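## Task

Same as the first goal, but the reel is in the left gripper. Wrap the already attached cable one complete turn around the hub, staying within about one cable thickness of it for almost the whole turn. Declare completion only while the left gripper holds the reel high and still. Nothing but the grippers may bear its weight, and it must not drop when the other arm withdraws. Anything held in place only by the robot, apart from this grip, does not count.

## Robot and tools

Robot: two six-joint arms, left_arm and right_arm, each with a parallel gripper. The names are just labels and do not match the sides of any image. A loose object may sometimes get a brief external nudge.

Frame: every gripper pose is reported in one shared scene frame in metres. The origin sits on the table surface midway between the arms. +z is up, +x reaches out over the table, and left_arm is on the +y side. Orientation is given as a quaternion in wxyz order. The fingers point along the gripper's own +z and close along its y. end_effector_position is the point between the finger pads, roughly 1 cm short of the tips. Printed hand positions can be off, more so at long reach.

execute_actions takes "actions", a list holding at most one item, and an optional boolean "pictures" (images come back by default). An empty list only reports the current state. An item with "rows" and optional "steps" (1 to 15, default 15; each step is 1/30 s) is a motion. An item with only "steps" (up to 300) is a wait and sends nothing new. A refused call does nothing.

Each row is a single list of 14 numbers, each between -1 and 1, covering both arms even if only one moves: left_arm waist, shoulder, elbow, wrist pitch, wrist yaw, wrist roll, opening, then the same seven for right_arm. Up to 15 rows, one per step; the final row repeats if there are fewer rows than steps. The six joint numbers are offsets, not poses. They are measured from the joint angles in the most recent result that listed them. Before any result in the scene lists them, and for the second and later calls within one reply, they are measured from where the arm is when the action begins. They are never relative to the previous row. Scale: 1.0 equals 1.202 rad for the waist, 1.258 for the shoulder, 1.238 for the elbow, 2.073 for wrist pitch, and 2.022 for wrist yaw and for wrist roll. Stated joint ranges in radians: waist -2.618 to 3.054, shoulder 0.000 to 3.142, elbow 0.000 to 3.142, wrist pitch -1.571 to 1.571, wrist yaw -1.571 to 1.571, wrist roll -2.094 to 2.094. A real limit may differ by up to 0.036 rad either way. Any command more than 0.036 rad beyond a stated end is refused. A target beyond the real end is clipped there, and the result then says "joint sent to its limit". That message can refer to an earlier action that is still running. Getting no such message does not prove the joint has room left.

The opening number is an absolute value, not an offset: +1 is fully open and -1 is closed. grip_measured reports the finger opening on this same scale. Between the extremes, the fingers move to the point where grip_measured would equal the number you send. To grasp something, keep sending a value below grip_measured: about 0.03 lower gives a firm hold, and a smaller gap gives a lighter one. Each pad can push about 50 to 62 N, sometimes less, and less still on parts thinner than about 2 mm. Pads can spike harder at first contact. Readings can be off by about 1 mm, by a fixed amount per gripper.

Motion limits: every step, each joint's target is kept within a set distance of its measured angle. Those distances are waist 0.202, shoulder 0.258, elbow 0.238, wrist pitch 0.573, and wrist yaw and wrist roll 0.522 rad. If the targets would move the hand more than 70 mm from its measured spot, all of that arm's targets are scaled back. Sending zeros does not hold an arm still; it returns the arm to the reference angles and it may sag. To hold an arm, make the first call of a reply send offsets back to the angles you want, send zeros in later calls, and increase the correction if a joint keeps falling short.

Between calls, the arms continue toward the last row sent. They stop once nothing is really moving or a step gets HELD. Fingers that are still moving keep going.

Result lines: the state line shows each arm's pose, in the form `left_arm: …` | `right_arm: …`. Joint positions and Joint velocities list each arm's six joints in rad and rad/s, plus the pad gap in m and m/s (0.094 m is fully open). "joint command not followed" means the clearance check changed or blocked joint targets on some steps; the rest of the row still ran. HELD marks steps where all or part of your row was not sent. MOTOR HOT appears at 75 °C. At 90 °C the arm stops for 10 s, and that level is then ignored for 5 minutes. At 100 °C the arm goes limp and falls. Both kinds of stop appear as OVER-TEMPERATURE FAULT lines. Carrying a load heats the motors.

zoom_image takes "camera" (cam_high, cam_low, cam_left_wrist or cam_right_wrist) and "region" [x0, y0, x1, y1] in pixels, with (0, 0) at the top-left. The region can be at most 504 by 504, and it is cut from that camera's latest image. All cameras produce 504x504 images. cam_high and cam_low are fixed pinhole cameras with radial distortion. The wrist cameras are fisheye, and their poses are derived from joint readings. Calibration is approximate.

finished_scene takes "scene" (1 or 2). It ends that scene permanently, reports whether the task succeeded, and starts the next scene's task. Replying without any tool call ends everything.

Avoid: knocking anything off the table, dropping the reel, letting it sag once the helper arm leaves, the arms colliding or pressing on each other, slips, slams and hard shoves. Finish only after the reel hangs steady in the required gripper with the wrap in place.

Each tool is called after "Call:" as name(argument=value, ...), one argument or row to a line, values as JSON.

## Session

Call:
execute_actions(
  actions=[],
)

Scene clock: 0.00 s of 4800.00 s.
left_arm: end_effector_position=(+0.3106, +0.1420, +0.4843) grip_measured=-0.963 end_effector_quat_wxyz=(+0.542, +0.204, +0.808, -0.111) | right_arm: end_effector_position=(+0.3937, -0.3372, +0.5180) grip_measured=+1.000 end_effector_quat_wxyz=(+0.783, -0.044, +0.586, -0.203)
Joint positions: left_arm=[-0.417  1.501  2.17  -1.071 -0.128 -0.009  0.002] | right_arm=[-0.029  1.161  1.244  0.234  0.128 -0.369  0.094]
Joint velocities: left_arm=[-0.007  0.007 -0.007 -0.022 -0.125 -0.007  0.001] | right_arm=[-0.012 -0.012  0.007 -0.007  0.007  0.037  0.   ]
Motor temperatures (°C, as the motors report them): left_arm=[16 17 17 25 15 18] | right_arm=[17 17 18 24 17 19]
camera_calibration (this result's frames):
cam_left_wrist: T_world_to_cam=[[-0.559777, -0.796166, -0.229716, 0.389645], [-0.588253, 0.577057, -0.566537, 0.407908], [0.583617, -0.182003, -0.79137, 0.335775], [0, 0, 0, 1]] pos_world=[0.262104, 0.135949, 0.586324]
cam_right_wrist: T_world_to_cam=[[-0.302689, -0.92877, 0.21393, -0.312686], [-0.271799, -0.131022, -0.953393, 0.591963], [0.913512, -0.346728, -0.21278, -0.263401], [0, 0, 0, 1]] pos_world=[0.306868, -0.304181, 0.57522]

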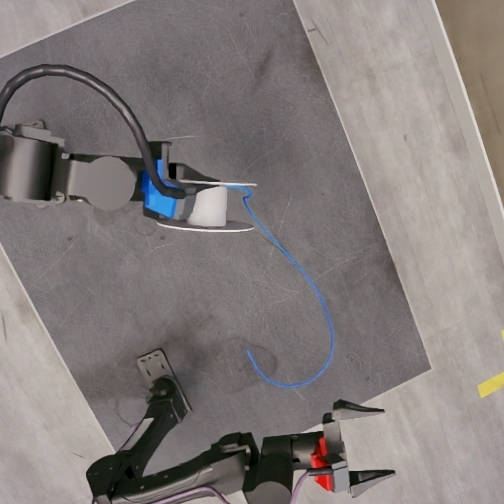

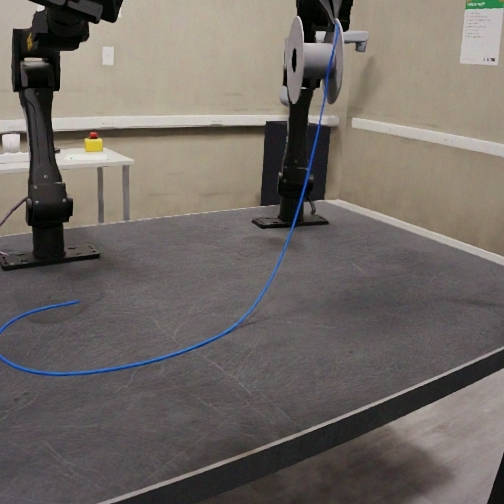

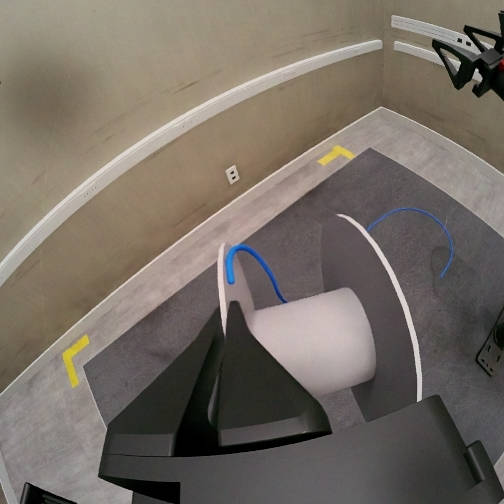

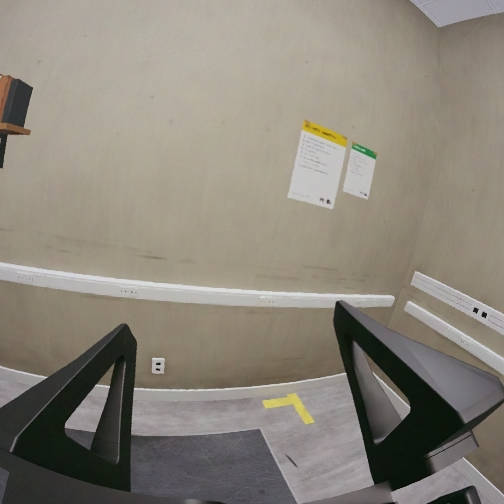

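Call:
execute_actions(
  actions=[
    {"rows":[[-0.02,-0.02,-0.05,0.1,0,0.03,-1,-0.1,0,0,0,0,0,1],[-0.05,-0.05,-0.1,0.22,0,0.06,-1,-0.2,0,0,0,0,0,1]],"steps":10},
  ],
  pictures=false,
)

Call:
execute_actions(
  actions=[
    {"rows":[[-0.05,-0.05,-0.1,0.22,0,0.06,-1,-0.2,0,0,0,0,0,1]],"steps":10},
  ],
  pictures=false,
)

Call:
execute_actions(
  actions=[
    {"rows":[[-0.05,-0.05,-0.1,0.22,0,0,-1,-0.2,0,0,0,0,0,1]],"steps":10},
  ],
  pictures=false,
)

Call:
execute_actions(
  actions=[
    {"rows":[[-0.05,-0.04,-0.1,0.22,0,0,-1,0,0,0,0,0,0,1]],"steps":10},
  ],
  pictures=false,
)

Call:
execute_actions(
  actions=[
    {"rows":[[-0.05,0,-0.1,0.22,0,0,-1,0,0,0,0,0,0,1]],"steps":10},
  ],
  pictures=false,
)

Call:
execute_actions(
  actions=[
    {"rows":[[0,0,-0.05,0.22,0,0,-1,0,0,0,0,0,0,1]],"steps":10},
  ],
  pictures=false,
)

Call:
execute_actions(
  actions=[
    {"rows":[[0,0,0,0.14,0,0,-1,0,0,0,0,0,0,1]],"steps":15},
  ],
)

Scene clock: 12.23 s of 4800.00 s.
left_arm: end_effector_position=(+0.3220, +0.1057, +0.5172) grip_measured=-0.963 end_effector_quat_wxyz=(+0.626, +0.241, +0.731, -0.126) | right_arm: end_effector_position=(+0.3719, -0.4315, +0.5184) grip_measured=+1.000 end_effector_quat_wxyz=(+0.752, +0.031, +0.586, -0.299)
Joint positions: left_arm=[-0.474  1.477  2.043 -0.753 -0.126  0.096  0.002] | right_arm=[-0.275  1.161  1.244  0.235  0.135 -0.37   0.094]
Joint velocities: left_arm=[-0.007 -0.017 -0.017  0.418  0.066  0.051  0.001] | right_arm=[-0.002  0.007  0.002 -0.051 -0.051  0.022  0.   ]
Motor temperatures (°C, as the motors report them): left_arm=[16 18 18 29 15 18] | right_arm=[17 17 19 26 17 19]
Steps of this call (steps 1 to 180: nothing new was sent; then 5.90 s passed at rest; steps 181 to 190: all 10 steps of this action). Readings (joint positions):
181: left_arm=[-0.419 1.499 2.159 -1.057 -0.129 0.000] | right_arm=[-0.044 1.161 1.244 0.234 0.117 -0.370]
182: left_arm=[-0.427 1.489 2.128 -1.007 -0.133 0.020] | right_arm=[-0.089 1.161 1.244 0.234 0.103 -0.370]
184: left_arm=[-0.453 1.477 2.072 -0.898 -0.135 0.054] | right_arm=[-0.212 1.161 1.244 0.234 0.113 -0.370]
188: left_arm=[-0.474 1.477 2.043 -0.785 -0.126 0.087] | right_arm=[-0.275 1.161 1.244 0.235 0.136 -0.370]
190: the state above

Scene clock: 12.57 s of 4800.00 s.
left_arm: end_effector_position=(+0.3192, +0.0766, +0.5518) grip_measured=-0.963 end_effector_quat_wxyz=(+0.705, +0.263, +0.644, -0.136) | right_arm: end_effector_position=(+0.3276, -0.5174, +0.5188) grip_measured=+1.000 end_effector_quat_wxyz=(+0.709, +0.106, +0.577, -0.391)
Joint positions: left_arm=[-0.532  1.45   1.915 -0.433 -0.124  0.201  0.002] | right_arm=[-0.52   1.161  1.244  0.238  0.142 -0.37   0.094]
Joint velocities: left_arm=[-0.002 -0.017 -0.002  0.359  0.022  0.051  0.001] | right_arm=[-0.002 -0.012 -0.002  0.037  0.022  0.022  0.   ]
Motor temperatures (°C, as the motors report them): left_arm=[16 18 18 29 15 18] | right_arm=[17 17 20 26 17 19]
Steps of this call (steps 1 to 10: all 10 steps of this action). Readings (joint positions):
1: left_arm=[-0.480 1.469 2.018 -0.702 -0.130 0.115] | right_arm=[-0.301 1.161 1.244 0.236 0.116 -0.370]
2: left_arm=[-0.492 1.456 1.979 -0.630 -0.135 0.135] | right_arm=[-0.359 1.161 1.244 0.236 0.106 -0.370]
4: left_arm=[-0.517 1.450 1.938 -0.540 -0.132 0.164] | right_arm=[-0.478 1.161 1.244 0.235 0.126 -0.370]
8: left_arm=[-0.532 1.450 1.915 -0.457 -0.124 0.194] | right_arm=[-0.520 1.161 1.244 0.238 0.143 -0.370]
10: the state above

Scene clock: 12.90 s of 4800.00 s.
left_arm: end_effector_position=(+0.3048, +0.0555, +0.5819) grip_measured=-0.963 end_effector_quat_wxyz=(+0.766, +0.242, +0.567, -0.180) | right_arm: end_effector_position=(+0.2634, -0.5898, +0.5192) grip_measured=+1.000 end_effector_quat_wxyz=(+0.655, +0.178, +0.558, -0.478)
Joint positions: left_arm=[-0.59   1.424  1.784 -0.117 -0.122  0.203  0.002] | right_arm=[-0.766  1.161  1.244  0.24   0.15  -0.371  0.094]
Joint velocities: left_arm=[-0.022  0.002 -0.012  0.359  0.051  0.007 -0.002] | right_arm=[-0.007 -0.027 -0.002 -0.007 -0.022  0.022  0.   ]
Motor temperatures (°C, as the motors report them): left_arm=[16 18 18 29 15 18] | right_arm=[17 17 20 26 17 19]
Steps of this call (steps 1 to 10: all 10 steps of this action). Readings (joint positions):
1: left_arm=[-0.538 1.443 1.889 -0.382 -0.129 0.203] | right_arm=[-0.547 1.161 1.244 0.238 0.124 -0.371]
2: left_arm=[-0.548 1.431 1.850 -0.309 -0.134 0.203] | right_arm=[-0.605 1.161 1.244 0.238 0.114 -0.371]
4: left_arm=[-0.574 1.424 1.808 -0.220 -0.131 0.203] | right_arm=[-0.724 1.161 1.244 0.237 0.134 -0.371]
8: left_arm=[-0.590 1.424 1.784 -0.141 -0.122 0.203] | right_arm=[-0.766 1.161 1.244 0.240 0.151 -0.371]
10: the state above

Scene clock: 13.23 s of 4800.00 s.
left_arm: end_effector_position=(+0.2832, +0.0415, +0.6030) grip_measured=-0.963 end_effector_quat_wxyz=(+0.814, +0.217, +0.490, -0.225) | right_arm: end_effector_position=(+0.2634, -0.5898, +0.5192) grip_measured=+1.000 end_effector_quat_wxyz=(+0.655, +0.178, +0.558, -0.478)
Joint positions: left_arm=[-0.649  1.406  1.652  0.197 -0.12   0.204  0.002] | right_arm=[-0.766  1.161  1.244  0.24   0.15  -0.371  0.094]
Joint velocities: left_arm=[-0.007 -0.007  0.007  0.286  0.037 -0.081 -0.001] | right_arm=[-0.012 -0.002 -0.007  0.022  0.095 -0.037  0.   ]
Motor temperatures (°C, as the motors report them): left_arm=[16 18 18 29 15 18] | right_arm=[17 17 20 26 17 19]
Steps of this call (steps 1 to 10: all 10 steps of this action). Readings (joint positions):
1: left_arm=[-0.596 1.419 1.761 -0.063 -0.127 0.204] | right_arm=[-0.766 1.161 1.244 0.240 0.150 -0.371]
2: left_arm=[-0.607 1.410 1.723 0.012 -0.132 0.204] | right_arm=[-0.766 1.161 1.244 0.240 0.150 -0.371]
4: left_arm=[-0.632 1.406 1.680 0.102 -0.129 0.204] | right_arm=[-0.766 1.161 1.244 0.240 0.150 -0.371]
8: left_arm=[-0.649 1.406 1.652 0.174 -0.120 0.204] | right_arm=[-0.766 1.161 1.244 0.240 0.150 -0.371]
10: the state above

Scene clock: 13.57 s of 4800.00 s.
left_arm: end_effector_position=(+0.2651, +0.0243, +0.6034) grip_measured=-0.963 end_effector_quat_wxyz=(+0.844, +0.194, +0.424, -0.266) | right_arm: end_effector_position=(+0.2634, -0.5898, +0.5192) grip_measured=+1.000 end_effector_quat_wxyz=(+0.655, +0.178, +0.558, -0.478)
Joint positions: left_arm=[-0.707  1.422  1.517  0.51  -0.119  0.205  0.002] | right_arm=[-0.766  1.161  1.244  0.24   0.15  -0.371  0.094]
Joint velocities: left_arm=[ 0.007 -0.007 -0.007  0.198 -0.095 -0.022 -0.001] | right_arm=[-0.007  0.012 -0.007 -0.007 -0.007  0.037  0.   ]
Motor temperatures (°C, as the motors report them): left_arm=[16 18 18 29 15 18] | right_arm=[17 17 20 26 17 19]
Steps of this call (steps 1 to 10: all 10 steps of this action). Readings (joint positions):
1: left_arm=[-0.655 1.406 1.630 0.252 -0.125 0.205] | right_arm=[-0.766 1.161 1.244 0.240 0.150 -0.371]
2: left_arm=[-0.665 1.404 1.597 0.334 -0.130 0.205] | right_arm=[-0.766 1.161 1.244 0.240 0.150 -0.371]
4: left_arm=[-0.690 1.406 1.551 0.428 -0.128 0.205] | right_arm=[-0.766 1.161 1.244 0.240 0.150 -0.371]
8: left_arm=[-0.707 1.420 1.519 0.494 -0.119 0.205] | right_arm=[-0.766 1.161 1.244 0.240 0.150 -0.371]
10: the state above

Scene clock: 13.90 s of 4800.00 s.
left_arm: end_effector_position=(+0.2398, +0.0547, +0.6364) grip_measured=-0.963 end_effector_quat_wxyz=(+0.893, +0.128, +0.321, -0.290) | right_arm: end_effector_position=(+0.2634, -0.5898, +0.5192) grip_measured=+1.000 end_effector_quat_wxyz=(+0.655, +0.178, +0.558, -0.478)
Joint positions: left_arm=[-0.707  1.423  1.451  0.847 -0.119  0.205  0.002] | right_arm=[-0.766  1.161  1.244  0.24   0.15  -0.371  0.094]
Joint velocities: left_arm=[-0.002  0.002 -0.007  0.271  0.022  0.11   0.   ] | right_arm=[ 0.007 -0.007 -0.002  0.051  0.007 -0.051  0.   ]
Motor temperatures (°C, as the motors report them): left_arm=[16 18 18 29 15 18] | right_arm=[17 17 20 26 17 19]
Steps of this call (steps 1 to 10: all 10 steps of this action). Readings (joint positions):
1: left_arm=[-0.707 1.423 1.504 0.552 -0.119 0.205] | right_arm=[-0.766 1.161 1.244 0.240 0.150 -0.371]
2: left_arm=[-0.707 1.423 1.483 0.623 -0.119 0.205] | right_arm=[-0.766 1.161 1.244 0.240 0.150 -0.371]
4: left_arm=[-0.707 1.423 1.459 0.716 -0.119 0.205] | right_arm=[-0.766 1.161 1.244 0.240 0.150 -0.371]
8: left_arm=[-0.707 1.423 1.451 0.814 -0.119 0.205] | right_arm=[-0.766 1.161 1.244 0.240 0.150 -0.371]
10: the state above

Scene clock: 14.40 s of 4800.00 s.
left_arm: end_effector_position=(+0.2142, +0.0855, +0.6628) grip_measured=-0.963 end_effector_quat_wxyz=(+0.919, +0.075, +0.237, -0.306) | right_arm: end_effector_position=(+0.2634, -0.5898, +0.5192) grip_measured=+1.000 end_effector_quat_wxyz=(+0.655, +0.178, +0.558, -0.478)
Joint positions: left_arm=[-0.707  1.429  1.447  1.063 -0.119  0.205  0.002] | right_arm=[-0.766  1.161  1.244  0.24   0.15  -0.371  0.094]
Joint velocities: left_arm=[ 0.002 -0.007  0.012  0.051 -0.022 -0.066 -0.   ] | right_arm=[-0.007 -0.007 -0.002 -0.007  0.051 -0.066  0.   ]
Motor temperatures (°C, as the motors report them): left_arm=[16 18 18 29 15 18] | right_arm=[17 17 20 26 17 19]
Steps of this call (steps 1 to 15: all 15 steps of this action). Readings (joint positions):
1: left_arm=[-0.707 1.424 1.449 0.872 -0.119 0.205] | right_arm=[-0.766 1.161 1.244 0.240 0.150 -0.371]
2: left_arm=[-0.707 1.427 1.448 0.907 -0.119 0.205] | right_arm=[-0.766 1.161 1.244 0.240 0.150 -0.371]
4: left_arm=[-0.707 1.429 1.447 0.962 -0.119 0.205] | right_arm=[-0.766 1.161 1.244 0.240 0.150 -0.371]
8: left_arm=[-0.707 1.429 1.447 1.032 -0.119 0.205] | right_arm=[-0.766 1.161 1.244 0.240 0.150 -0.371]
15: the state above
camera_calibration (this result's frames):
cam_left_wrist: T_world_to_cam=[[-0.442447, -0.883518, -0.15374, 0.263719], [0.526811, -0.117327, -0.841846, 0.487899], [0.725748, -0.453465, 0.517358, -0.351656], [0, 0, 0, 1]] pos_world=[0.114865, 0.130781, 0.633212]
cam_right_wrist: T_world_to_cam=[[-0.860609, -0.465286, 0.207028, -0.163135], [-0.27956, 0.0918338, -0.955726, 0.659329], [0.425674, -0.880384, -0.209108, -0.419809], [0, 0, 0, 1]] pos_world=[0.222628, -0.506046, 0.576126]

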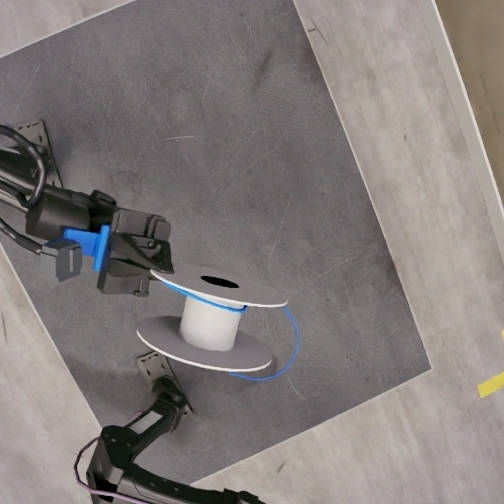

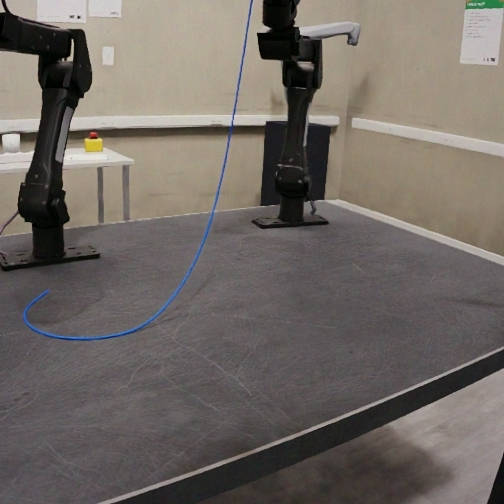

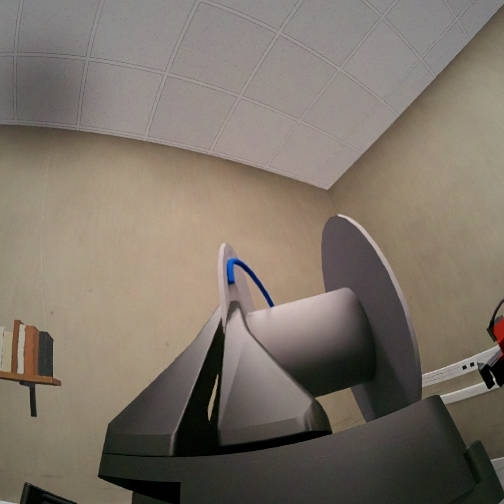

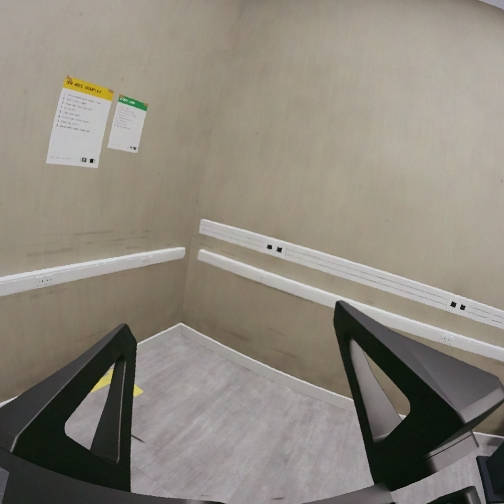

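Call:
execute_actions(
  actions=[
    {"rows":[[0.03,0,0,0.1,0.1,0.03,-1,0,0,0,0,0,0,1],[0.07,-0.02,0,0.2,0.2,0.06,-1,0,0,0,0,0,0,1]],"steps":10},
  ],
  pictures=false,
)

Call:
execute_actions(
  actions=[
    {"rows":[[0.07,0,0,0.05,0.2,0.12,-1,0,0,0,0,0,0,1]],"steps":10},
  ],
  pictures=false,
)

Call:
execute_actions(
  actions=[
    {"rows":[[0.07,0,0,0.02,0.2,0.12,-1,0,0,0,0,0,0,1]],"steps":15},
  ],
  pictures=false,
)

Call:
execute_actions(
  actions=[
    {"rows":[[0.07,0,0,0.01,0.09,0.16,-1,0,0,0,0,0,0,1]],"steps":10},
  ],
  pictures=false,
)

Call:
execute_actions(
  actions=[
    {"rows":[[0.04,0,0,0.01,0.08,0.15,-1,0,0,0,0,0,0,1]],"steps":15},
  ],
  pictures=false,
)

Call:
execute_actions(
  actions=[
    {"steps":25},
  ],
)

Scene clock: 24.40 s of 4800.00 s.
left_arm: end_effector_position=(+0.1386, +0.1111, +0.6809) grip_measured=-0.963 end_effector_quat_wxyz=(+0.956, +0.148, +0.015, -0.253) | right_arm: end_effector_position=(+0.2634, -0.5898, +0.5192) grip_measured=+1.000 end_effector_quat_wxyz=(+0.655, +0.178, +0.558, -0.478)
Joint positions: left_arm=[-0.628  1.433  1.437  1.384  0.239  0.302  0.002] | right_arm=[-0.766  1.161  1.244  0.24   0.15  -0.371  0.094]
Joint velocities: left_arm=[-0.002 -0.002 -0.002  0.462  0.505  0.081  0.   ] | right_arm=[-0.012  0.007  0.002 -0.022  0.022 -0.051  0.   ]
Motor temperatures (°C, as the motors report them): left_arm=[16 18 18 28 15 18] | right_arm=[17 17 20 27 17 19]
Steps of this call (steps 1 to 15: the robot went on to your last target; steps 16 to 210: nothing new was sent; then 2.67 s passed at rest; steps 211 to 220: all 10 steps of this action). Readings (joint positions):
211: left_arm=[-0.702 1.430 1.447 1.079 -0.096 0.215] | right_arm=[-0.766 1.161 1.244 0.240 0.150 -0.371]
212: left_arm=[-0.687 1.432 1.444 1.112 -0.039 0.231] | right_arm=[-0.766 1.161 1.244 0.240 0.150 -0.371]
214: left_arm=[-0.651 1.433 1.437 1.198 0.074 0.261] | right_arm=[-0.766 1.161 1.244 0.240 0.150 -0.371]
218: left_arm=[-0.628 1.433 1.437 1.347 0.200 0.295] | right_arm=[-0.766 1.161 1.244 0.240 0.150 -0.371]
220: the state above

Scene clock: 24.73 s of 4800.00 s.
left_arm: end_effector_position=(+0.1017, +0.0880, +0.6540) grip_measured=-0.963 end_effector_quat_wxyz=(+0.941, +0.288, -0.128, -0.122) | right_arm: end_effector_position=(+0.2634, -0.5898, +0.5192) grip_measured=+1.000 end_effector_quat_wxyz=(+0.655, +0.178, +0.558, -0.478)
Joint positions: left_arm=[-0.55   1.433  1.437  1.438  0.63   0.505  0.002] | right_arm=[-0.766  1.161  1.244  0.24   0.15  -0.371  0.094]
Joint velocities: left_arm=[-0.012  0.002 -0.002 -0.007  0.418  0.168  0.001] | right_arm=[-0.002 -0.012  0.002  0.037 -0.022  0.007  0.   ]
Motor temperatures (°C, as the motors report them): left_arm=[16 18 18 28 15 18] | right_arm=[17 17 20 27 17 19]
Steps of this call (steps 1 to 10: all 10 steps of this action). Readings (joint positions):
1: left_arm=[-0.616 1.433 1.437 1.398 0.296 0.338] | right_arm=[-0.766 1.161 1.244 0.240 0.150 -0.371]
2: left_arm=[-0.593 1.433 1.437 1.412 0.378 0.376] | right_arm=[-0.766 1.161 1.244 0.240 0.150 -0.371]
4: left_arm=[-0.560 1.433 1.437 1.426 0.484 0.432] | right_arm=[-0.766 1.161 1.244 0.240 0.150 -0.371]
8: left_arm=[-0.550 1.433 1.437 1.434 0.599 0.491] | right_arm=[-0.766 1.161 1.244 0.240 0.150 -0.371]
10: the state above

Scene clock: 25.23 s of 4800.00 s.
left_arm: end_effector_position=(+0.0839, +0.0617, +0.5949) grip_measured=-0.963 end_effector_quat_wxyz=(+0.858, +0.430, -0.281, +0.002) | right_arm: end_effector_position=(+0.2634, -0.5898, +0.5192) grip_measured=+1.000 end_effector_quat_wxyz=(+0.655, +0.178, +0.558, -0.478)
Joint positions: left_arm=[-0.471  1.436  1.437  1.448  1.074  0.72   0.002] | right_arm=[-0.766  1.161  1.244  0.24   0.15  -0.371  0.094]
Joint velocities: left_arm=[ 0.002 -0.012 -0.007 -0.066  0.11   0.051 -0.001] | right_arm=[-0.012 -0.017  0.007  0.037  0.051  0.022  0.   ]
Motor temperatures (°C, as the motors report them): left_arm=[16 18 18 28 15 18] | right_arm=[17 17 20 27 17 19]
Steps of this call (steps 1 to 15: all 15 steps of this action). Readings (joint positions):
1: left_arm=[-0.538 1.433 1.437 1.439 0.686 0.541] | right_arm=[-0.766 1.161 1.244 0.240 0.150 -0.371]
2: left_arm=[-0.515 1.433 1.437 1.446 0.771 0.578] | right_arm=[-0.766 1.161 1.244 0.240 0.150 -0.371]
4: left_arm=[-0.482 1.434 1.437 1.448 0.885 0.633] | right_arm=[-0.766 1.161 1.244 0.240 0.150 -0.371]
8: left_arm=[-0.471 1.436 1.437 1.448 1.007 0.690] | right_arm=[-0.766 1.161 1.244 0.240 0.150 -0.371]
15: the state above

Scene clock: 25.57 s of 4800.00 s.
left_arm: end_effector_position=(+0.0957, +0.0605, +0.5590) grip_measured=-0.963 end_effector_quat_wxyz=(+0.788, +0.463, -0.384, +0.134) | right_arm: end_effector_position=(+0.2634, -0.5898, +0.5192) grip_measured=+1.000 end_effector_quat_wxyz=(+0.655, +0.178, +0.558, -0.478)
Joint positions: left_arm=[-0.39   1.44   1.437  1.45   1.288  0.989  0.002] | right_arm=[-0.766  1.161  1.244  0.24   0.15  -0.371  0.094]
Joint velocities: left_arm=[-0.007 -0.007 -0.002 -0.037  0.212  0.242  0.001] | right_arm=[ 0.007 -0.022 -0.007 -0.037  0.007 -0.007  0.   ]
Motor temperatures (°C, as the motors report them): left_arm=[16 18 18 28 15 18] | right_arm=[17 17 20 27 17 19]
Steps of this call (steps 1 to 10: all 10 steps of this action). Readings (joint positions):
1: left_arm=[-0.462 1.436 1.437 1.447 1.104 0.765] | right_arm=[-0.766 1.161 1.244 0.240 0.150 -0.371]
2: left_arm=[-0.441 1.436 1.437 1.450 1.150 0.817] | right_arm=[-0.766 1.161 1.244 0.240 0.150 -0.371]
4: left_arm=[-0.404 1.438 1.437 1.450 1.210 0.892] | right_arm=[-0.766 1.161 1.244 0.240 0.150 -0.371]
8: left_arm=[-0.390 1.440 1.437 1.450 1.273 0.970] | right_arm=[-0.766 1.161 1.244 0.240 0.150 -0.371]
10: the state above

Scene clock: 26.07 s of 4800.00 s.
left_arm: end_effector_position=(+0.1003, +0.0620, +0.5211) grip_measured=-0.963 end_effector_quat_wxyz=(+0.694, +0.465, -0.501, +0.225) | right_arm: end_effector_position=(+0.2634, -0.5898, +0.5192) grip_measured=+1.000 end_effector_quat_wxyz=(+0.655, +0.178, +0.558, -0.478)
Joint positions: left_arm=[-0.347  1.441  1.437  1.449  1.505  1.262  0.002] | right_arm=[-0.766  1.161  1.244  0.24   0.15  -0.371  0.094]
Joint velocities: left_arm=[-0.007  0.002  0.007 -0.007  0.037  0.066 -0.001] | right_arm=[-0.002 -0.017 -0.022 -0.007 -0.051  0.007  0.   ]
Motor temperatures (°C, as the motors report them): left_arm=[16 18 18 28 15 18] | right_arm=[17 17 20 27 17 19]
Steps of this call (steps 1 to 15: all 15 steps of this action). Readings (joint positions):
1: left_arm=[-0.385 1.440 1.437 1.449 1.315 1.032] | right_arm=[-0.766 1.161 1.244 0.240 0.150 -0.371]
2: left_arm=[-0.374 1.440 1.437 1.449 1.356 1.081] | right_arm=[-0.766 1.161 1.244 0.240 0.150 -0.371]
4: left_arm=[-0.354 1.441 1.437 1.449 1.414 1.150] | right_arm=[-0.766 1.161 1.244 0.240 0.150 -0.371]
8: left_arm=[-0.347 1.441 1.437 1.449 1.474 1.222] | right_arm=[-0.766 1.161 1.244 0.240 0.150 -0.371]
15: the state above

Scene clock: 26.90 s of 4800.00 s.
left_arm: end_effector_position=(+0.1001, +0.0620, +0.5198) grip_measured=-0.963 end_effector_quat_wxyz=(+0.691, +0.464, -0.506, +0.228) | right_arm: end_effector_position=(+0.2634, -0.5898, +0.5192) grip_measured=+1.000 end_effector_quat_wxyz=(+0.655, +0.178, +0.558, -0.478)
Joint positions: left_arm=[-0.347  1.441  1.437  1.449  1.512  1.272  0.002] | right_arm=[-0.766  1.161  1.244  0.24   0.15  -0.371  0.094]
Joint velocities: left_arm=[-0.012 -0.007  0.007 -0.022  0.037  0.051  0.   ] | right_arm=[ 0.002 -0.007 -0.012  0.007 -0.066  0.037  0.   ]
Motor temperatures (°C, as the motors report them): left_arm=[16 18 18 28 16 18] | right_arm=[17 17 20 28 17 19]
Steps of this call (steps 1 to 25: the robot went on to your last target). Readings (joint positions):
1: left_arm=[-0.347 1.441 1.437 1.449 1.506 1.264] | right_arm=[-0.766 1.161 1.244 0.240 0.150 -0.371]
2: left_arm=[-0.347 1.441 1.437 1.449 1.508 1.266] | right_arm=[-0.766 1.161 1.244 0.240 0.150 -0.371]
4: left_arm=[-0.347 1.441 1.437 1.449 1.510 1.268] | right_arm=[-0.766 1.161 1.244 0.240 0.150 -0.371]
8: left_arm=[-0.347 1.441 1.437 1.449 1.511 1.271] | right_arm=[-0.766 1.161 1.244 0.240 0.150 -0.371]
25: the state above
camera_calibration (this result's frames):
cam_left_wrist: T_world_to_cam=[[0.877589, -0.438623, -0.193512, 0.0314503], [0.387475, 0.41125, 0.825067, -0.460384], [-0.282311, -0.799052, 0.530864, -0.0901905], [0, 0, 0, 1]] pos_world=[0.125325, 0.131061, 0.433812]
cam_right_wrist: T_world_to_cam=[[-0.860609, -0.465286, 0.207028, -0.163135], [-0.27956, 0.0918338, -0.955726, 0.659329], [0.425674, -0.880384, -0.209108, -0.419809], [0, 0, 0, 1]] pos_world=[0.222628, -0.506046, 0.576126]

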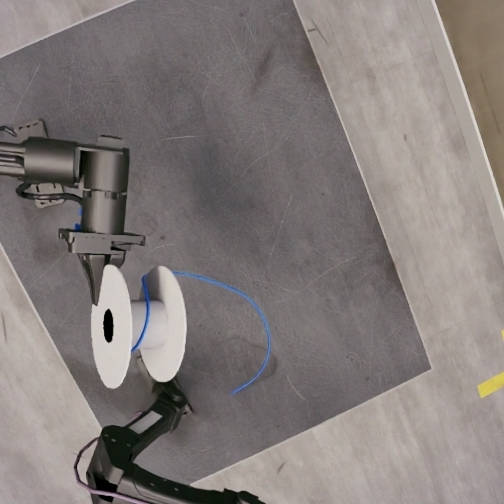

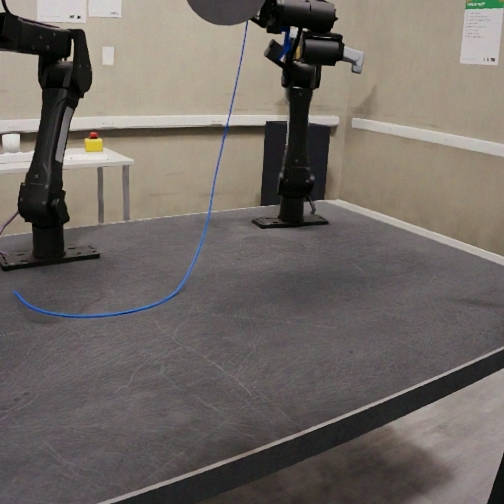

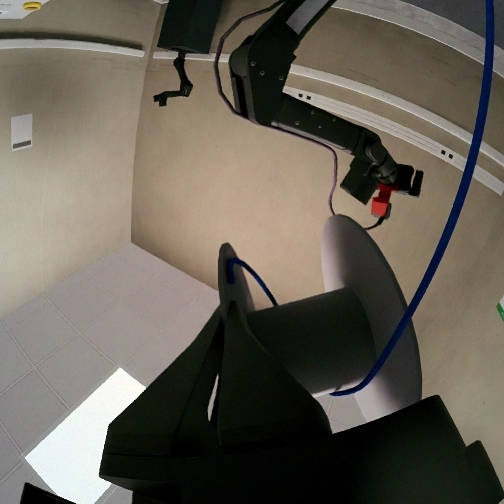

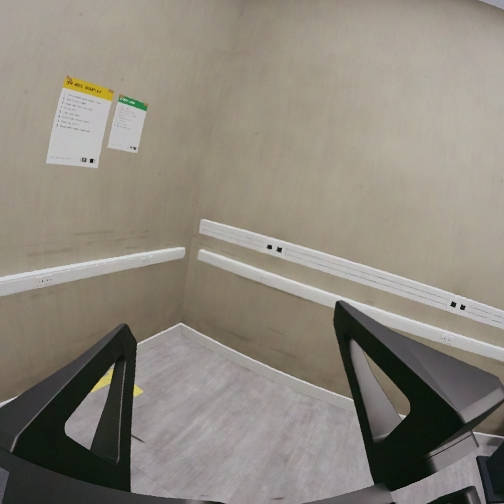

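Call:
execute_actions(
  actions=[
    {"rows":[[0,0,0.03,-0.1,0,0.1,-1,0,0,0,0,0,0,1],[0,-0.02,0.07,-0.22,-0.01,0.2,-1,0,0,0,0,0,0,1]],"steps":10},
  ],
  pictures=false,
)

Call:
execute_actions(
  actions=[
    {"rows":[[0,-0.02,0.07,-0.22,-0.01,0.2,-1,0,0,0,0,0,0,1]],"steps":10},
  ],
  pictures=false,
)

Call:
execute_actions(
  actions=[
    {"rows":[[0,-0.02,0.07,-0.22,-0.01,0.05,-1,0,0,0,0,0,0,1]],"steps":10},
  ],
  pictures=false,
)

Call:
execute_actions(
  actions=[
    {"rows":[[0,-0.02,0.07,-0.22,0,0.01,-1,0,0,0,0,0,0,1]],"steps":10},
  ],
  pictures=false,
)

Call:
execute_actions(
  actions=[
    {"rows":[[-0.08,0,0,-0.07,-0.22,0,-1,0,0,0,0,0,0,1]],"steps":10},
  ],
  pictures=false,
)

Call:
execute_actions(
  actions=[
    {"rows":[[-0.08,0,0,0.02,-0.22,0,-1,0,0,0,0,0,0,1]],"steps":10},
  ],
  pictures=false,
)

Call:
execute_actions(
  actions=[
    {"rows":[[-0.08,0,0,0.02,-0.22,0,-1,0,0,0,0,0,0,1]],"steps":10},
  ],
  pictures=false,
)

Call:
execute_actions(
  actions=[
    {"rows":[[-0.08,0,0,0,-0.22,0,-1,0,0,0,0,0,0,1]],"steps":10},
  ],
  pictures=false,
)

Call:
execute_actions(
  actions=[
    {"rows":[[-0.06,0,0,-0.1,-0.22,0,-1,0,0,0,0,0,0,1]],"steps":10},
  ],
  pictures=false,
)

Call:
execute_actions(
  actions=[
    {"rows":[[0,0,0.03,-0.2,-0.06,0,-1,0,0,0,0,0,0,1]],"steps":15},
  ],
)

Scene clock: 41.63 s of 4800.00 s.
left_arm: end_effector_position=(+0.1192, +0.0509, +0.5164) grip_measured=-0.963 end_effector_quat_wxyz=(+0.682, +0.481, -0.507, +0.217) | right_arm: end_effector_position=(+0.2634, -0.5898, +0.5192) grip_measured=+1.000 end_effector_quat_wxyz=(+0.655, +0.178, +0.558, -0.478)
Joint positions: left_arm=[-0.347  1.44   1.478  1.044  1.543  1.607  0.002] | right_arm=[-0.766  1.161  1.244  0.24   0.15  -0.371  0.094]
Joint velocities: left_arm=[-0.017 -0.017 -0.007 -0.418  0.037  0.359 -0.001] | right_arm=[-0.007 -0.002  0.002 -0.125 -0.007 -0.007  0.   ]
Motor temperatures (°C, as the motors report them): left_arm=[16 18 18 26 17 18] | right_arm=[17 17 20 28 17 19]
Steps of this call (steps 1 to 15: the robot went on to your last target; steps 16 to 290: nothing new was sent; then 4.73 s passed at rest; steps 291 to 300: all 10 steps of this action). Readings (joint positions):
291: left_arm=[-0.347 1.441 1.437 1.426 1.519 1.300] | right_arm=[-0.766 1.161 1.244 0.240 0.150 -0.371]
292: left_arm=[-0.347 1.440 1.444 1.363 1.531 1.361] | right_arm=[-0.766 1.161 1.244 0.240 0.150 -0.371]
294: left_arm=[-0.347 1.440 1.465 1.220 1.538 1.467] | right_arm=[-0.766 1.161 1.244 0.240 0.150 -0.371]
298: left_arm=[-0.347 1.440 1.478 1.081 1.541 1.580] | right_arm=[-0.766 1.161 1.244 0.240 0.150 -0.371]
300: the state above

Scene clock: 41.97 s of 4800.00 s.
left_arm: end_effector_position=(+0.1336, +0.0426, +0.5062) grip_measured=-0.963 end_effector_quat_wxyz=(+0.681, +0.493, -0.504, +0.200) | right_arm: end_effector_position=(+0.2634, -0.5898, +0.5192) grip_measured=+1.000 end_effector_quat_wxyz=(+0.655, +0.178, +0.558, -0.478)
Joint positions: left_arm=[-0.347  1.44   1.518  0.626  1.561  1.948  0.002] | right_arm=[-0.766  1.161  1.244  0.24   0.15  -0.371  0.094]
Joint velocities: left_arm=[-0.002 -0.012  0.012 -0.344  0.022  0.271  0.   ] | right_arm=[ 0.002  0.002  0.002  0.022  0.051 -0.095  0.   ]
Motor temperatures (°C, as the motors report them): left_arm=[16 18 18 26 17 18] | right_arm=[17 17 20 28 17 19]
Steps of this call (steps 1 to 10: all 10 steps of this action). Readings (joint positions):
1: left_arm=[-0.347 1.440 1.485 0.981 1.550 1.667] | right_arm=[-0.766 1.161 1.244 0.240 0.150 -0.371]
2: left_arm=[-0.347 1.440 1.500 0.900 1.556 1.732] | right_arm=[-0.766 1.161 1.244 0.240 0.150 -0.371]
4: left_arm=[-0.347 1.440 1.514 0.781 1.558 1.826] | right_arm=[-0.766 1.161 1.244 0.240 0.150 -0.371]
8: left_arm=[-0.347 1.440 1.518 0.658 1.560 1.924] | right_arm=[-0.766 1.161 1.244 0.240 0.150 -0.371]
10: the state above

Scene clock: 42.30 s of 4800.00 s.
left_arm: end_effector_position=(+0.1417, +0.0379, +0.4914) grip_measured=-0.963 end_effector_quat_wxyz=(+0.702, +0.566, -0.423, +0.092) | right_arm: end_effector_position=(+0.2634, -0.5898, +0.5192) grip_measured=+1.000 end_effector_quat_wxyz=(+0.655, +0.178, +0.558, -0.478)
Joint positions: left_arm=[-0.347  1.44   1.557  0.206  1.565  2.019  0.002] | right_arm=[-0.766  1.161  1.244  0.24   0.15  -0.371  0.094]
Joint velocities: left_arm=[-0.002 -0.002 -0.012 -0.388 -0.007  0.037  0.001] | right_arm=[-0.002  0.017 -0.012 -0.037 -0.037  0.095  0.   ]
Motor temperatures (°C, as the motors report them): left_arm=[16 18 18 26 17 18] | right_arm=[17 17 20 28 17 19]
Steps of this call (steps 1 to 10: all 10 steps of this action). Readings (joint positions):
1: left_arm=[-0.347 1.440 1.527 0.565 1.563 1.966] | right_arm=[-0.766 1.161 1.244 0.240 0.150 -0.371]
2: left_arm=[-0.347 1.440 1.542 0.482 1.565 1.977] | right_arm=[-0.766 1.161 1.244 0.240 0.150 -0.371]
4: left_arm=[-0.347 1.440 1.555 0.364 1.565 1.996] | right_arm=[-0.766 1.161 1.244 0.240 0.150 -0.371]
8: left_arm=[-0.347 1.440 1.557 0.237 1.565 2.015] | right_arm=[-0.766 1.161 1.244 0.240 0.150 -0.371]
10: the state above

Scene clock: 42.63 s of 4800.00 s.
left_arm: end_effector_position=(+0.1415, +0.0381, +0.4736) grip_measured=-0.963 end_effector_quat_wxyz=(+0.706, +0.635, -0.310, -0.041) | right_arm: end_effector_position=(+0.2634, -0.5898, +0.5192) grip_measured=+1.000 end_effector_quat_wxyz=(+0.655, +0.178, +0.558, -0.478)
Joint positions: left_arm=[-0.347  1.44   1.596 -0.213  1.566  2.024  0.002] | right_arm=[-0.766  1.161  1.244  0.24   0.15  -0.371  0.094]
Joint velocities: left_arm=[-0.002 -0.007  0.012 -0.374 -0.051 -0.037 -0.001] | right_arm=[-0.002 -0.012 -0.002 -0.051  0.022 -0.022  0.   ]
Motor temperatures (°C, as the motors report them): left_arm=[16 18 18 26 17 18] | right_arm=[17 17 20 28 17 19]
Steps of this call (steps 1 to 10: all 10 steps of this action). Readings (joint positions):
1: left_arm=[-0.347 1.440 1.567 0.144 1.565 2.024] | right_arm=[-0.766 1.161 1.244 0.240 0.150 -0.371]
2: left_arm=[-0.347 1.440 1.581 0.060 1.566 2.024] | right_arm=[-0.766 1.161 1.244 0.240 0.150 -0.371]
4: left_arm=[-0.347 1.440 1.594 -0.057 1.567 2.024] | right_arm=[-0.766 1.161 1.244 0.240 0.150 -0.371]
8: left_arm=[-0.347 1.440 1.596 -0.183 1.566 2.024] | right_arm=[-0.766 1.161 1.244 0.240 0.150 -0.371]
10: the state above

Scene clock: 42.97 s of 4800.00 s.
left_arm: end_effector_position=(+0.1773, -0.0049, +0.4447) grip_measured=-0.963 end_effector_quat_wxyz=(+0.675, +0.718, -0.169, +0.010) | right_arm: end_effector_position=(+0.2634, -0.5898, +0.5192) grip_measured=+1.000 end_effector_quat_wxyz=(+0.655, +0.178, +0.558, -0.478)
Joint positions: left_arm=[-0.445  1.449  1.596 -0.369  1.163  2.022  0.002] | right_arm=[-0.766  1.161  1.244  0.24   0.15  -0.371  0.094]
Joint velocities: left_arm=[ 0.002 -0.007  0.007 -0.095 -0.418  0.051 -0.   ] | right_arm=[-0.017 -0.017 -0.017  0.022  0.051 -0.007  0.   ]
Motor temperatures (°C, as the motors report them): left_arm=[16 18 18 26 17 18] | right_arm=[17 17 20 29 17 19]
Steps of this call (steps 1 to 10: all 10 steps of this action). Readings (joint positions):
1: left_arm=[-0.358 1.440 1.596 -0.237 1.522 2.023] | right_arm=[-0.766 1.161 1.244 0.240 0.150 -0.371]
2: left_arm=[-0.381 1.439 1.596 -0.258 1.438 2.023] | right_arm=[-0.766 1.161 1.244 0.240 0.150 -0.371]
4: left_arm=[-0.425 1.444 1.596 -0.302 1.317 2.022] | right_arm=[-0.766 1.161 1.244 0.240 0.150 -0.371]
8: left_arm=[-0.445 1.449 1.596 -0.358 1.195 2.022] | right_arm=[-0.766 1.161 1.244 0.240 0.150 -0.371]
10: the state above

Scene clock: 43.30 s of 4800.00 s.
left_arm: end_effector_position=(+0.2145, -0.0306, +0.4273) grip_measured=-0.963 end_effector_quat_wxyz=(+0.634, +0.761, -0.078, +0.117) | right_arm: end_effector_position=(+0.2634, -0.5898, +0.5192) grip_measured=+1.000 end_effector_quat_wxyz=(+0.655, +0.178, +0.558, -0.478)
Joint positions: left_arm=[-0.542  1.457  1.596 -0.375  0.763  2.021  0.002] | right_arm=[-0.766  1.161  1.244  0.24   0.15  -0.371  0.094]
Joint velocities: left_arm=[-0.002 -0.012  0.002 -0.022 -0.359  0.066  0.001] | right_arm=[ 0.007 -0.012  0.007  0.037  0.051  0.066  0.   ]
Motor temperatures (°C, as the motors report them): left_arm=[16 18 18 26 17 18] | right_arm=[17 17 20 29 17 19]
Steps of this call (steps 1 to 10: all 10 steps of this action). Readings (joint positions):
1: left_arm=[-0.456 1.449 1.596 -0.373 1.109 2.021] | right_arm=[-0.766 1.161 1.244 0.240 0.150 -0.371]
2: left_arm=[-0.479 1.449 1.596 -0.371 1.021 2.021] | right_arm=[-0.766 1.161 1.244 0.240 0.150 -0.371]
4: left_arm=[-0.521 1.454 1.596 -0.372 0.905 2.021] | right_arm=[-0.766 1.161 1.244 0.240 0.150 -0.371]
8: left_arm=[-0.542 1.457 1.596 -0.375 0.795 2.021] | right_arm=[-0.766 1.161 1.244 0.240 0.150 -0.371]
10: the state above

Scene clock: 43.63 s of 4800.00 s.
left_arm: end_effector_position=(+0.2469, -0.0387, +0.4122) grip_measured=-0.963 end_effector_quat_wxyz=(+0.576, +0.786, +0.011, +0.222) | right_arm: end_effector_position=(+0.2634, -0.5898, +0.5192) grip_measured=+1.000 end_effector_quat_wxyz=(+0.655, +0.178, +0.558, -0.478)
Joint positions: left_arm=[-0.639  1.465  1.596 -0.387  0.369  2.019  0.002] | right_arm=[-0.766  1.161  1.244  0.24   0.15  -0.371  0.094]
Joint velocities: left_arm=[-0.007 -0.002 -0.017 -0.007 -0.388 -0.037 -0.001] | right_arm=[-0.002  0.002  0.017  0.007  0.007  0.007  0.   ]
Motor temperatures (°C, as the motors report them): left_arm=[16 18 18 26 17 18] | right_arm=[17 17 20 29 17 19]
Steps of this call (steps 1 to 10: all 10 steps of this action). Readings (joint positions):
1: left_arm=[-0.555 1.457 1.596 -0.377 0.705 2.020] | right_arm=[-0.766 1.161 1.244 0.240 0.150 -0.371]
2: left_arm=[-0.577 1.457 1.596 -0.377 0.617 2.020] | right_arm=[-0.766 1.161 1.244 0.240 0.150 -0.371]
4: left_arm=[-0.617 1.461 1.596 -0.380 0.506 2.020] | right_arm=[-0.766 1.161 1.244 0.240 0.150 -0.371]
8: left_arm=[-0.639 1.465 1.596 -0.387 0.401 2.019] | right_arm=[-0.766 1.161 1.244 0.240 0.150 -0.371]
10: the state above

Scene clock: 43.97 s of 4800.00 s.
left_arm: end_effector_position=(+0.2687, -0.0291, +0.3951) grip_measured=-0.963 end_effector_quat_wxyz=(+0.497, +0.803, +0.093, +0.317) | right_arm: end_effector_position=(+0.2634, -0.5898, +0.5192) grip_measured=+1.000 end_effector_quat_wxyz=(+0.655, +0.178, +0.558, -0.478)
Joint positions: left_arm=[-0.736  1.472  1.596 -0.435 -0.017  2.018  0.002] | right_arm=[-0.766  1.161  1.244  0.24   0.15  -0.371  0.094]
Joint velocities: left_arm=[-0.007  0.002  0.012 -0.022 -0.374  0.022  0.001] | right_arm=[-0.002 -0.007 -0.007  0.007 -0.007  0.022  0.   ]
Motor temperatures (°C, as the motors report them): left_arm=[16 18 18 26 17 18] | right_arm=[17 17 20 29 17 19]
Steps of this call (steps 1 to 10: all 10 steps of this action). Readings (joint positions):
1: left_arm=[-0.652 1.465 1.596 -0.392 0.311 2.019] | right_arm=[-0.766 1.161 1.244 0.240 0.150 -0.371]
2: left_arm=[-0.675 1.465 1.596 -0.397 0.222 2.019] | right_arm=[-0.766 1.161 1.244 0.240 0.150 -0.371]
4: left_arm=[-0.713 1.468 1.596 -0.412 0.114 2.019] | right_arm=[-0.766 1.161 1.244 0.240 0.150 -0.371]
8: left_arm=[-0.736 1.472 1.596 -0.431 0.015 2.018] | right_arm=[-0.766 1.161 1.244 0.240 0.150 -0.371]
10: the state above

Scene clock: 44.30 s of 4800.00 s.
left_arm: end_effector_position=(+0.2788, +0.0153, +0.3468) grip_measured=-0.963 end_effector_quat_wxyz=(+0.332, +0.846, +0.160, +0.386) | right_arm: end_effector_position=(+0.2634, -0.5898, +0.5192) grip_measured=+1.000 end_effector_quat_wxyz=(+0.655, +0.178, +0.558, -0.478)
Joint positions: left_arm=[-0.803  1.481  1.596 -0.661 -0.392  2.016  0.002] | right_arm=[-0.766  1.161  1.244  0.24   0.15  -0.371  0.094]
Joint velocities: left_arm=[ 0.002 -0.007 -0.017 -0.11  -0.344 -0.081 -0.001] | right_arm=[-0.007  0.007 -0.002  0.037 -0.051 -0.007  0.   ]
Motor temperatures (°C, as the motors report them): left_arm=[16 18 18 27 16 18] | right_arm=[17 17 20 29 17 19]
Steps of this call (steps 1 to 10: all 10 steps of this action). Readings (joint positions):
1: left_arm=[-0.746 1.472 1.596 -0.453 -0.073 2.018] | right_arm=[-0.766 1.161 1.244 0.240 0.150 -0.371]
2: left_arm=[-0.764 1.472 1.596 -0.487 -0.156 2.018] | right_arm=[-0.766 1.161 1.244 0.240 0.150 -0.371]
4: left_arm=[-0.791 1.474 1.596 -0.561 -0.262 2.017] | right_arm=[-0.766 1.161 1.244 0.240 0.150 -0.371]
8: left_arm=[-0.803 1.481 1.596 -0.646 -0.363 2.016] | right_arm=[-0.766 1.161 1.244 0.240 0.150 -0.371]
10: the state above

Scene clock: 44.80 s of 4800.00 s.
left_arm: end_effector_position=(+0.2510, +0.0785, +0.2812) grip_measured=-0.963 end_effector_quat_wxyz=(+0.142, +0.920, +0.140, +0.337) | right_arm: end_effector_position=(+0.2634, -0.5898, +0.5192) grip_measured=+1.000 end_effector_quat_wxyz=(+0.655, +0.178, +0.558, -0.478)
Joint positions: left_arm=[-0.803  1.49   1.604 -1.078 -0.469  2.015  0.002] | right_arm=[-0.766  1.161  1.244  0.24   0.15  -0.371  0.094]
Joint velocities: left_arm=[-0.017  0.002 -0.002 -0.037 -0.051 -0.081 -0.   ] | right_arm=[ 0.007  0.007 -0.007 -0.022  0.007  0.081  0.   ]
Motor temperatures (°C, as the motors report them): left_arm=[16 18 18 27 16 18] | right_arm=[17 17 20 29 17 19]
Steps of this call (steps 1 to 15: all 15 steps of this action). Readings (joint positions):
1: left_arm=[-0.803 1.482 1.600 -0.697 -0.405 2.017] | right_arm=[-0.766 1.161 1.244 0.240 0.150 -0.371]
2: left_arm=[-0.803 1.482 1.604 -0.762 -0.419 2.016] | right_arm=[-0.766 1.161 1.244 0.240 0.150 -0.371]
4: left_arm=[-0.803 1.484 1.604 -0.890 -0.444 2.016] | right_arm=[-0.766 1.161 1.244 0.240 0.150 -0.371]
8: left_arm=[-0.803 1.490 1.604 -1.030 -0.460 2.015] | right_arm=[-0.766 1.161 1.244 0.240 0.150 -0.371]
15: the state above
camera_calibration (this result's frames):
cam_left_wrist: T_world_to_cam=[[-0.0269129, 0.984935, -0.17082, -0.0310185], [0.320543, 0.170361, 0.931788, -0.323038], [0.946852, -0.0296778, -0.320298, -0.0373205], [0, 0, 0, 1]] pos_world=[0.138049, 0.0844766, 0.28375]
cam_right_wrist: T_world_to_cam=[[-0.860609, -0.465286, 0.207028, -0.163135], [-0.27956, 0.0918338, -0.955726, 0.659329], [0.425674, -0.880384, -0.209108, -0.419809], [0, 0, 0, 1]] pos_world=[0.222628, -0.506046, 0.576126]

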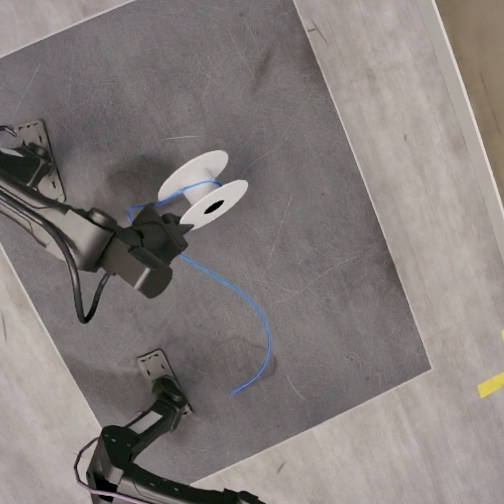

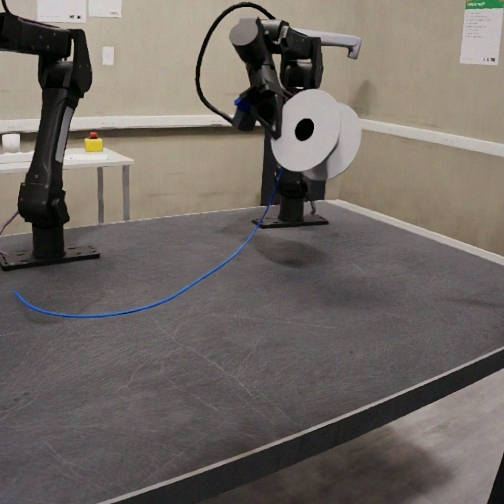

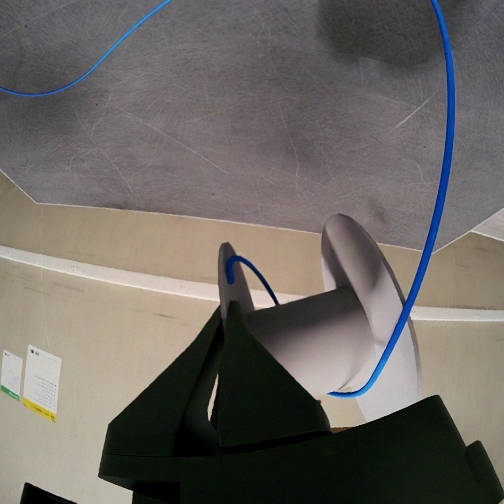

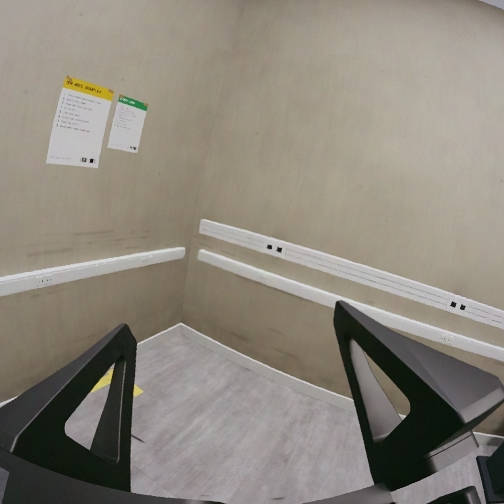

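Call:
execute_actions(
  actions=[
    {"rows":[[0,-0.03,0.1,-0.04,0,0,-1,0,0,0,0,0,0,1],[0,-0.05,0.16,-0.07,0,0,-1,0,0,0,0,0,0,1],[0,-0.06,0.2,-0.09,0,0,-1,0,0,0,0,0,0,1],[0,-0.07,0.24,-0.12,0,0,-1,0,0,0,0,0,0,1],[0,-0.08,0.28,-0.14,0,0,-1,0,0,0,0,0,0,1],[0,-0.09,0.32,-0.17,0,0,-1,0,0,0,0,0,0,1],[0,-0.09,0.36,-0.19,0,0,-1,0,0,0,0,0,0,1]],"steps":15},
  ],
  pictures=false,
)

Call:
execute_actions(
  actions=[
    {"steps":20},
  ],
)

Scene clock: 50.10 s of 4800.00 s.
left_arm: end_effector_position=(+0.2052, +0.1387, +0.4107) grip_measured=-0.963 end_effector_quat_wxyz=(+0.224, +0.892, +0.153, +0.362) | right_arm: end_effector_position=(+0.2634, -0.5898, +0.5192) grip_measured=+1.000 end_effector_quat_wxyz=(+0.655, +0.178, +0.558, -0.478)
Joint positions: left_arm=[-0.803  1.374  2.027 -1.436 -0.444  2.014  0.002] | right_arm=[-0.766  1.161  1.244  0.24   0.15  -0.371  0.094]
Joint velocities: left_arm=[ 0.002 -0.095  0.027 -0.462 -0.095 -0.037  0.002] | right_arm=[-0.017 -0.007 -0.002 -0.037 -0.037 -0.007  0.   ]
Motor temperatures (°C, as the motors report them): left_arm=[16 19 19 27 16 18] | right_arm=[17 17 20 29 17 19]
Steps of this call (steps 1 to 15: the robot went on to your last target; steps 16 to 144: nothing new was sent; steps 145 to 159: all 15 steps of this action). Readings (joint positions):
145: left_arm=[-0.803 1.490 1.616 -1.098 -0.466 2.015] | right_arm=[-0.766 1.161 1.244 0.240 0.150 -0.371]
146: left_arm=[-0.803 1.492 1.643 -1.129 -0.455 2.015] | right_arm=[-0.766 1.161 1.244 0.240 0.150 -0.371]
148: left_arm=[-0.803 1.489 1.720 -1.190 -0.441 2.014] | right_arm=[-0.766 1.161 1.244 0.240 0.150 -0.371]
152: left_arm=[-0.803 1.460 1.894 -1.298 -0.434 2.014] | right_arm=[-0.766 1.161 1.244 0.240 0.150 -0.371]
159: the state above

Scene clock: 50.77 s of 4800.00 s.
left_arm: end_effector_position=(+0.2006, +0.1452, +0.4019) grip_measured=-0.963 end_effector_quat_wxyz=(+0.202, +0.902, +0.148, +0.352) | right_arm: end_effector_position=(+0.2634, -0.5898, +0.5192) grip_measured=+1.000 end_effector_quat_wxyz=(+0.655, +0.178, +0.558, -0.478)
Joint positions: left_arm=[-0.803  1.376  2.027 -1.488 -0.443  2.014  0.002] | right_arm=[-0.766  1.161  1.244  0.24   0.15  -0.371  0.094]
Joint velocities: left_arm=[-0.002  0.002  0.017  0.022 -0.081  0.022 -0.   ] | right_arm=[-0.012 -0.002 -0.007  0.007  0.022  0.007  0.   ]
Motor temperatures (°C, as the motors report them): left_arm=[16 18 19 27 16 18] | right_arm=[17 17 20 29 17 19]
Steps of this call (steps 1 to 20: the robot went on to your last target). Readings (joint positions):
1: left_arm=[-0.803 1.373 2.027 -1.449 -0.445 2.014] | right_arm=[-0.766 1.161 1.244 0.240 0.150 -0.371]
2: left_arm=[-0.803 1.373 2.027 -1.459 -0.444 2.014] | right_arm=[-0.766 1.161 1.244 0.240 0.150 -0.371]
4: left_arm=[-0.803 1.376 2.027 -1.473 -0.443 2.014] | right_arm=[-0.766 1.161 1.244 0.240 0.150 -0.371]
8: left_arm=[-0.803 1.376 2.027 -1.484 -0.443 2.014] | right_arm=[-0.766 1.161 1.244 0.240 0.150 -0.371]
20: the state above
camera_calibration (this result's frames):
cam_left_wrist: T_world_to_cam=[[0.000422877, 0.958563, -0.28488, -0.0332828], [0.274396, 0.273834, 0.921804, -0.432501], [0.961617, -0.0785597, -0.26291, 0.0321749], [0, 0, 0, 1]] pos_world=[0.087751, 0.152865, 0.397659]
cam_right_wrist: T_world_to_cam=[[-0.860609, -0.465286, 0.207028, -0.163135], [-0.27956, 0.0918338, -0.955726, 0.659329], [0.425674, -0.880384, -0.209108, -0.419809], [0, 0, 0, 1]] pos_world=[0.222628, -0.506046, 0.576126]

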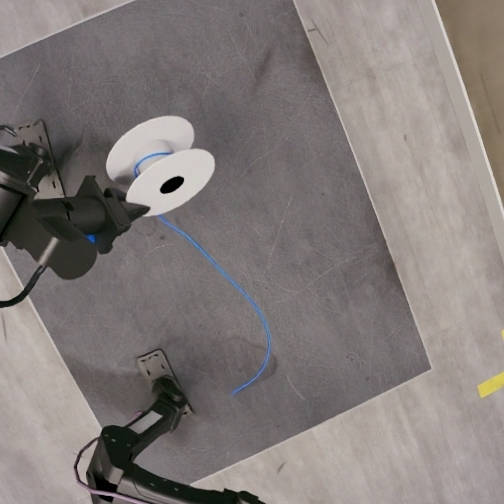

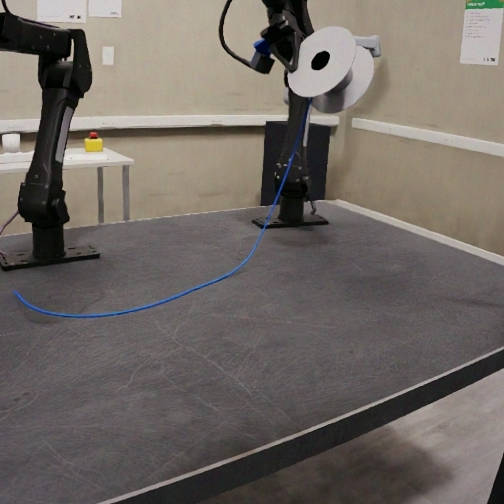

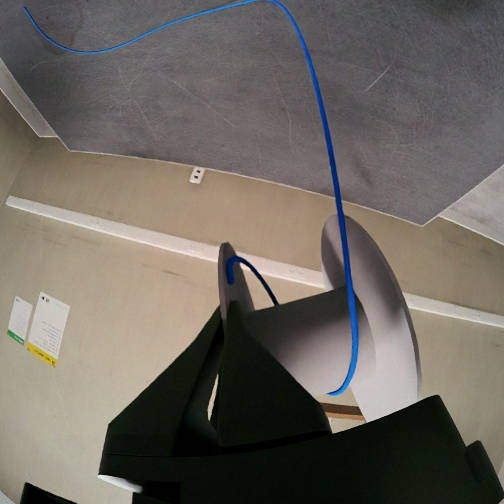

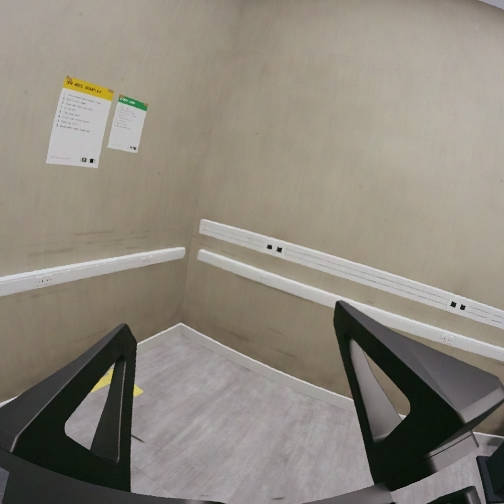

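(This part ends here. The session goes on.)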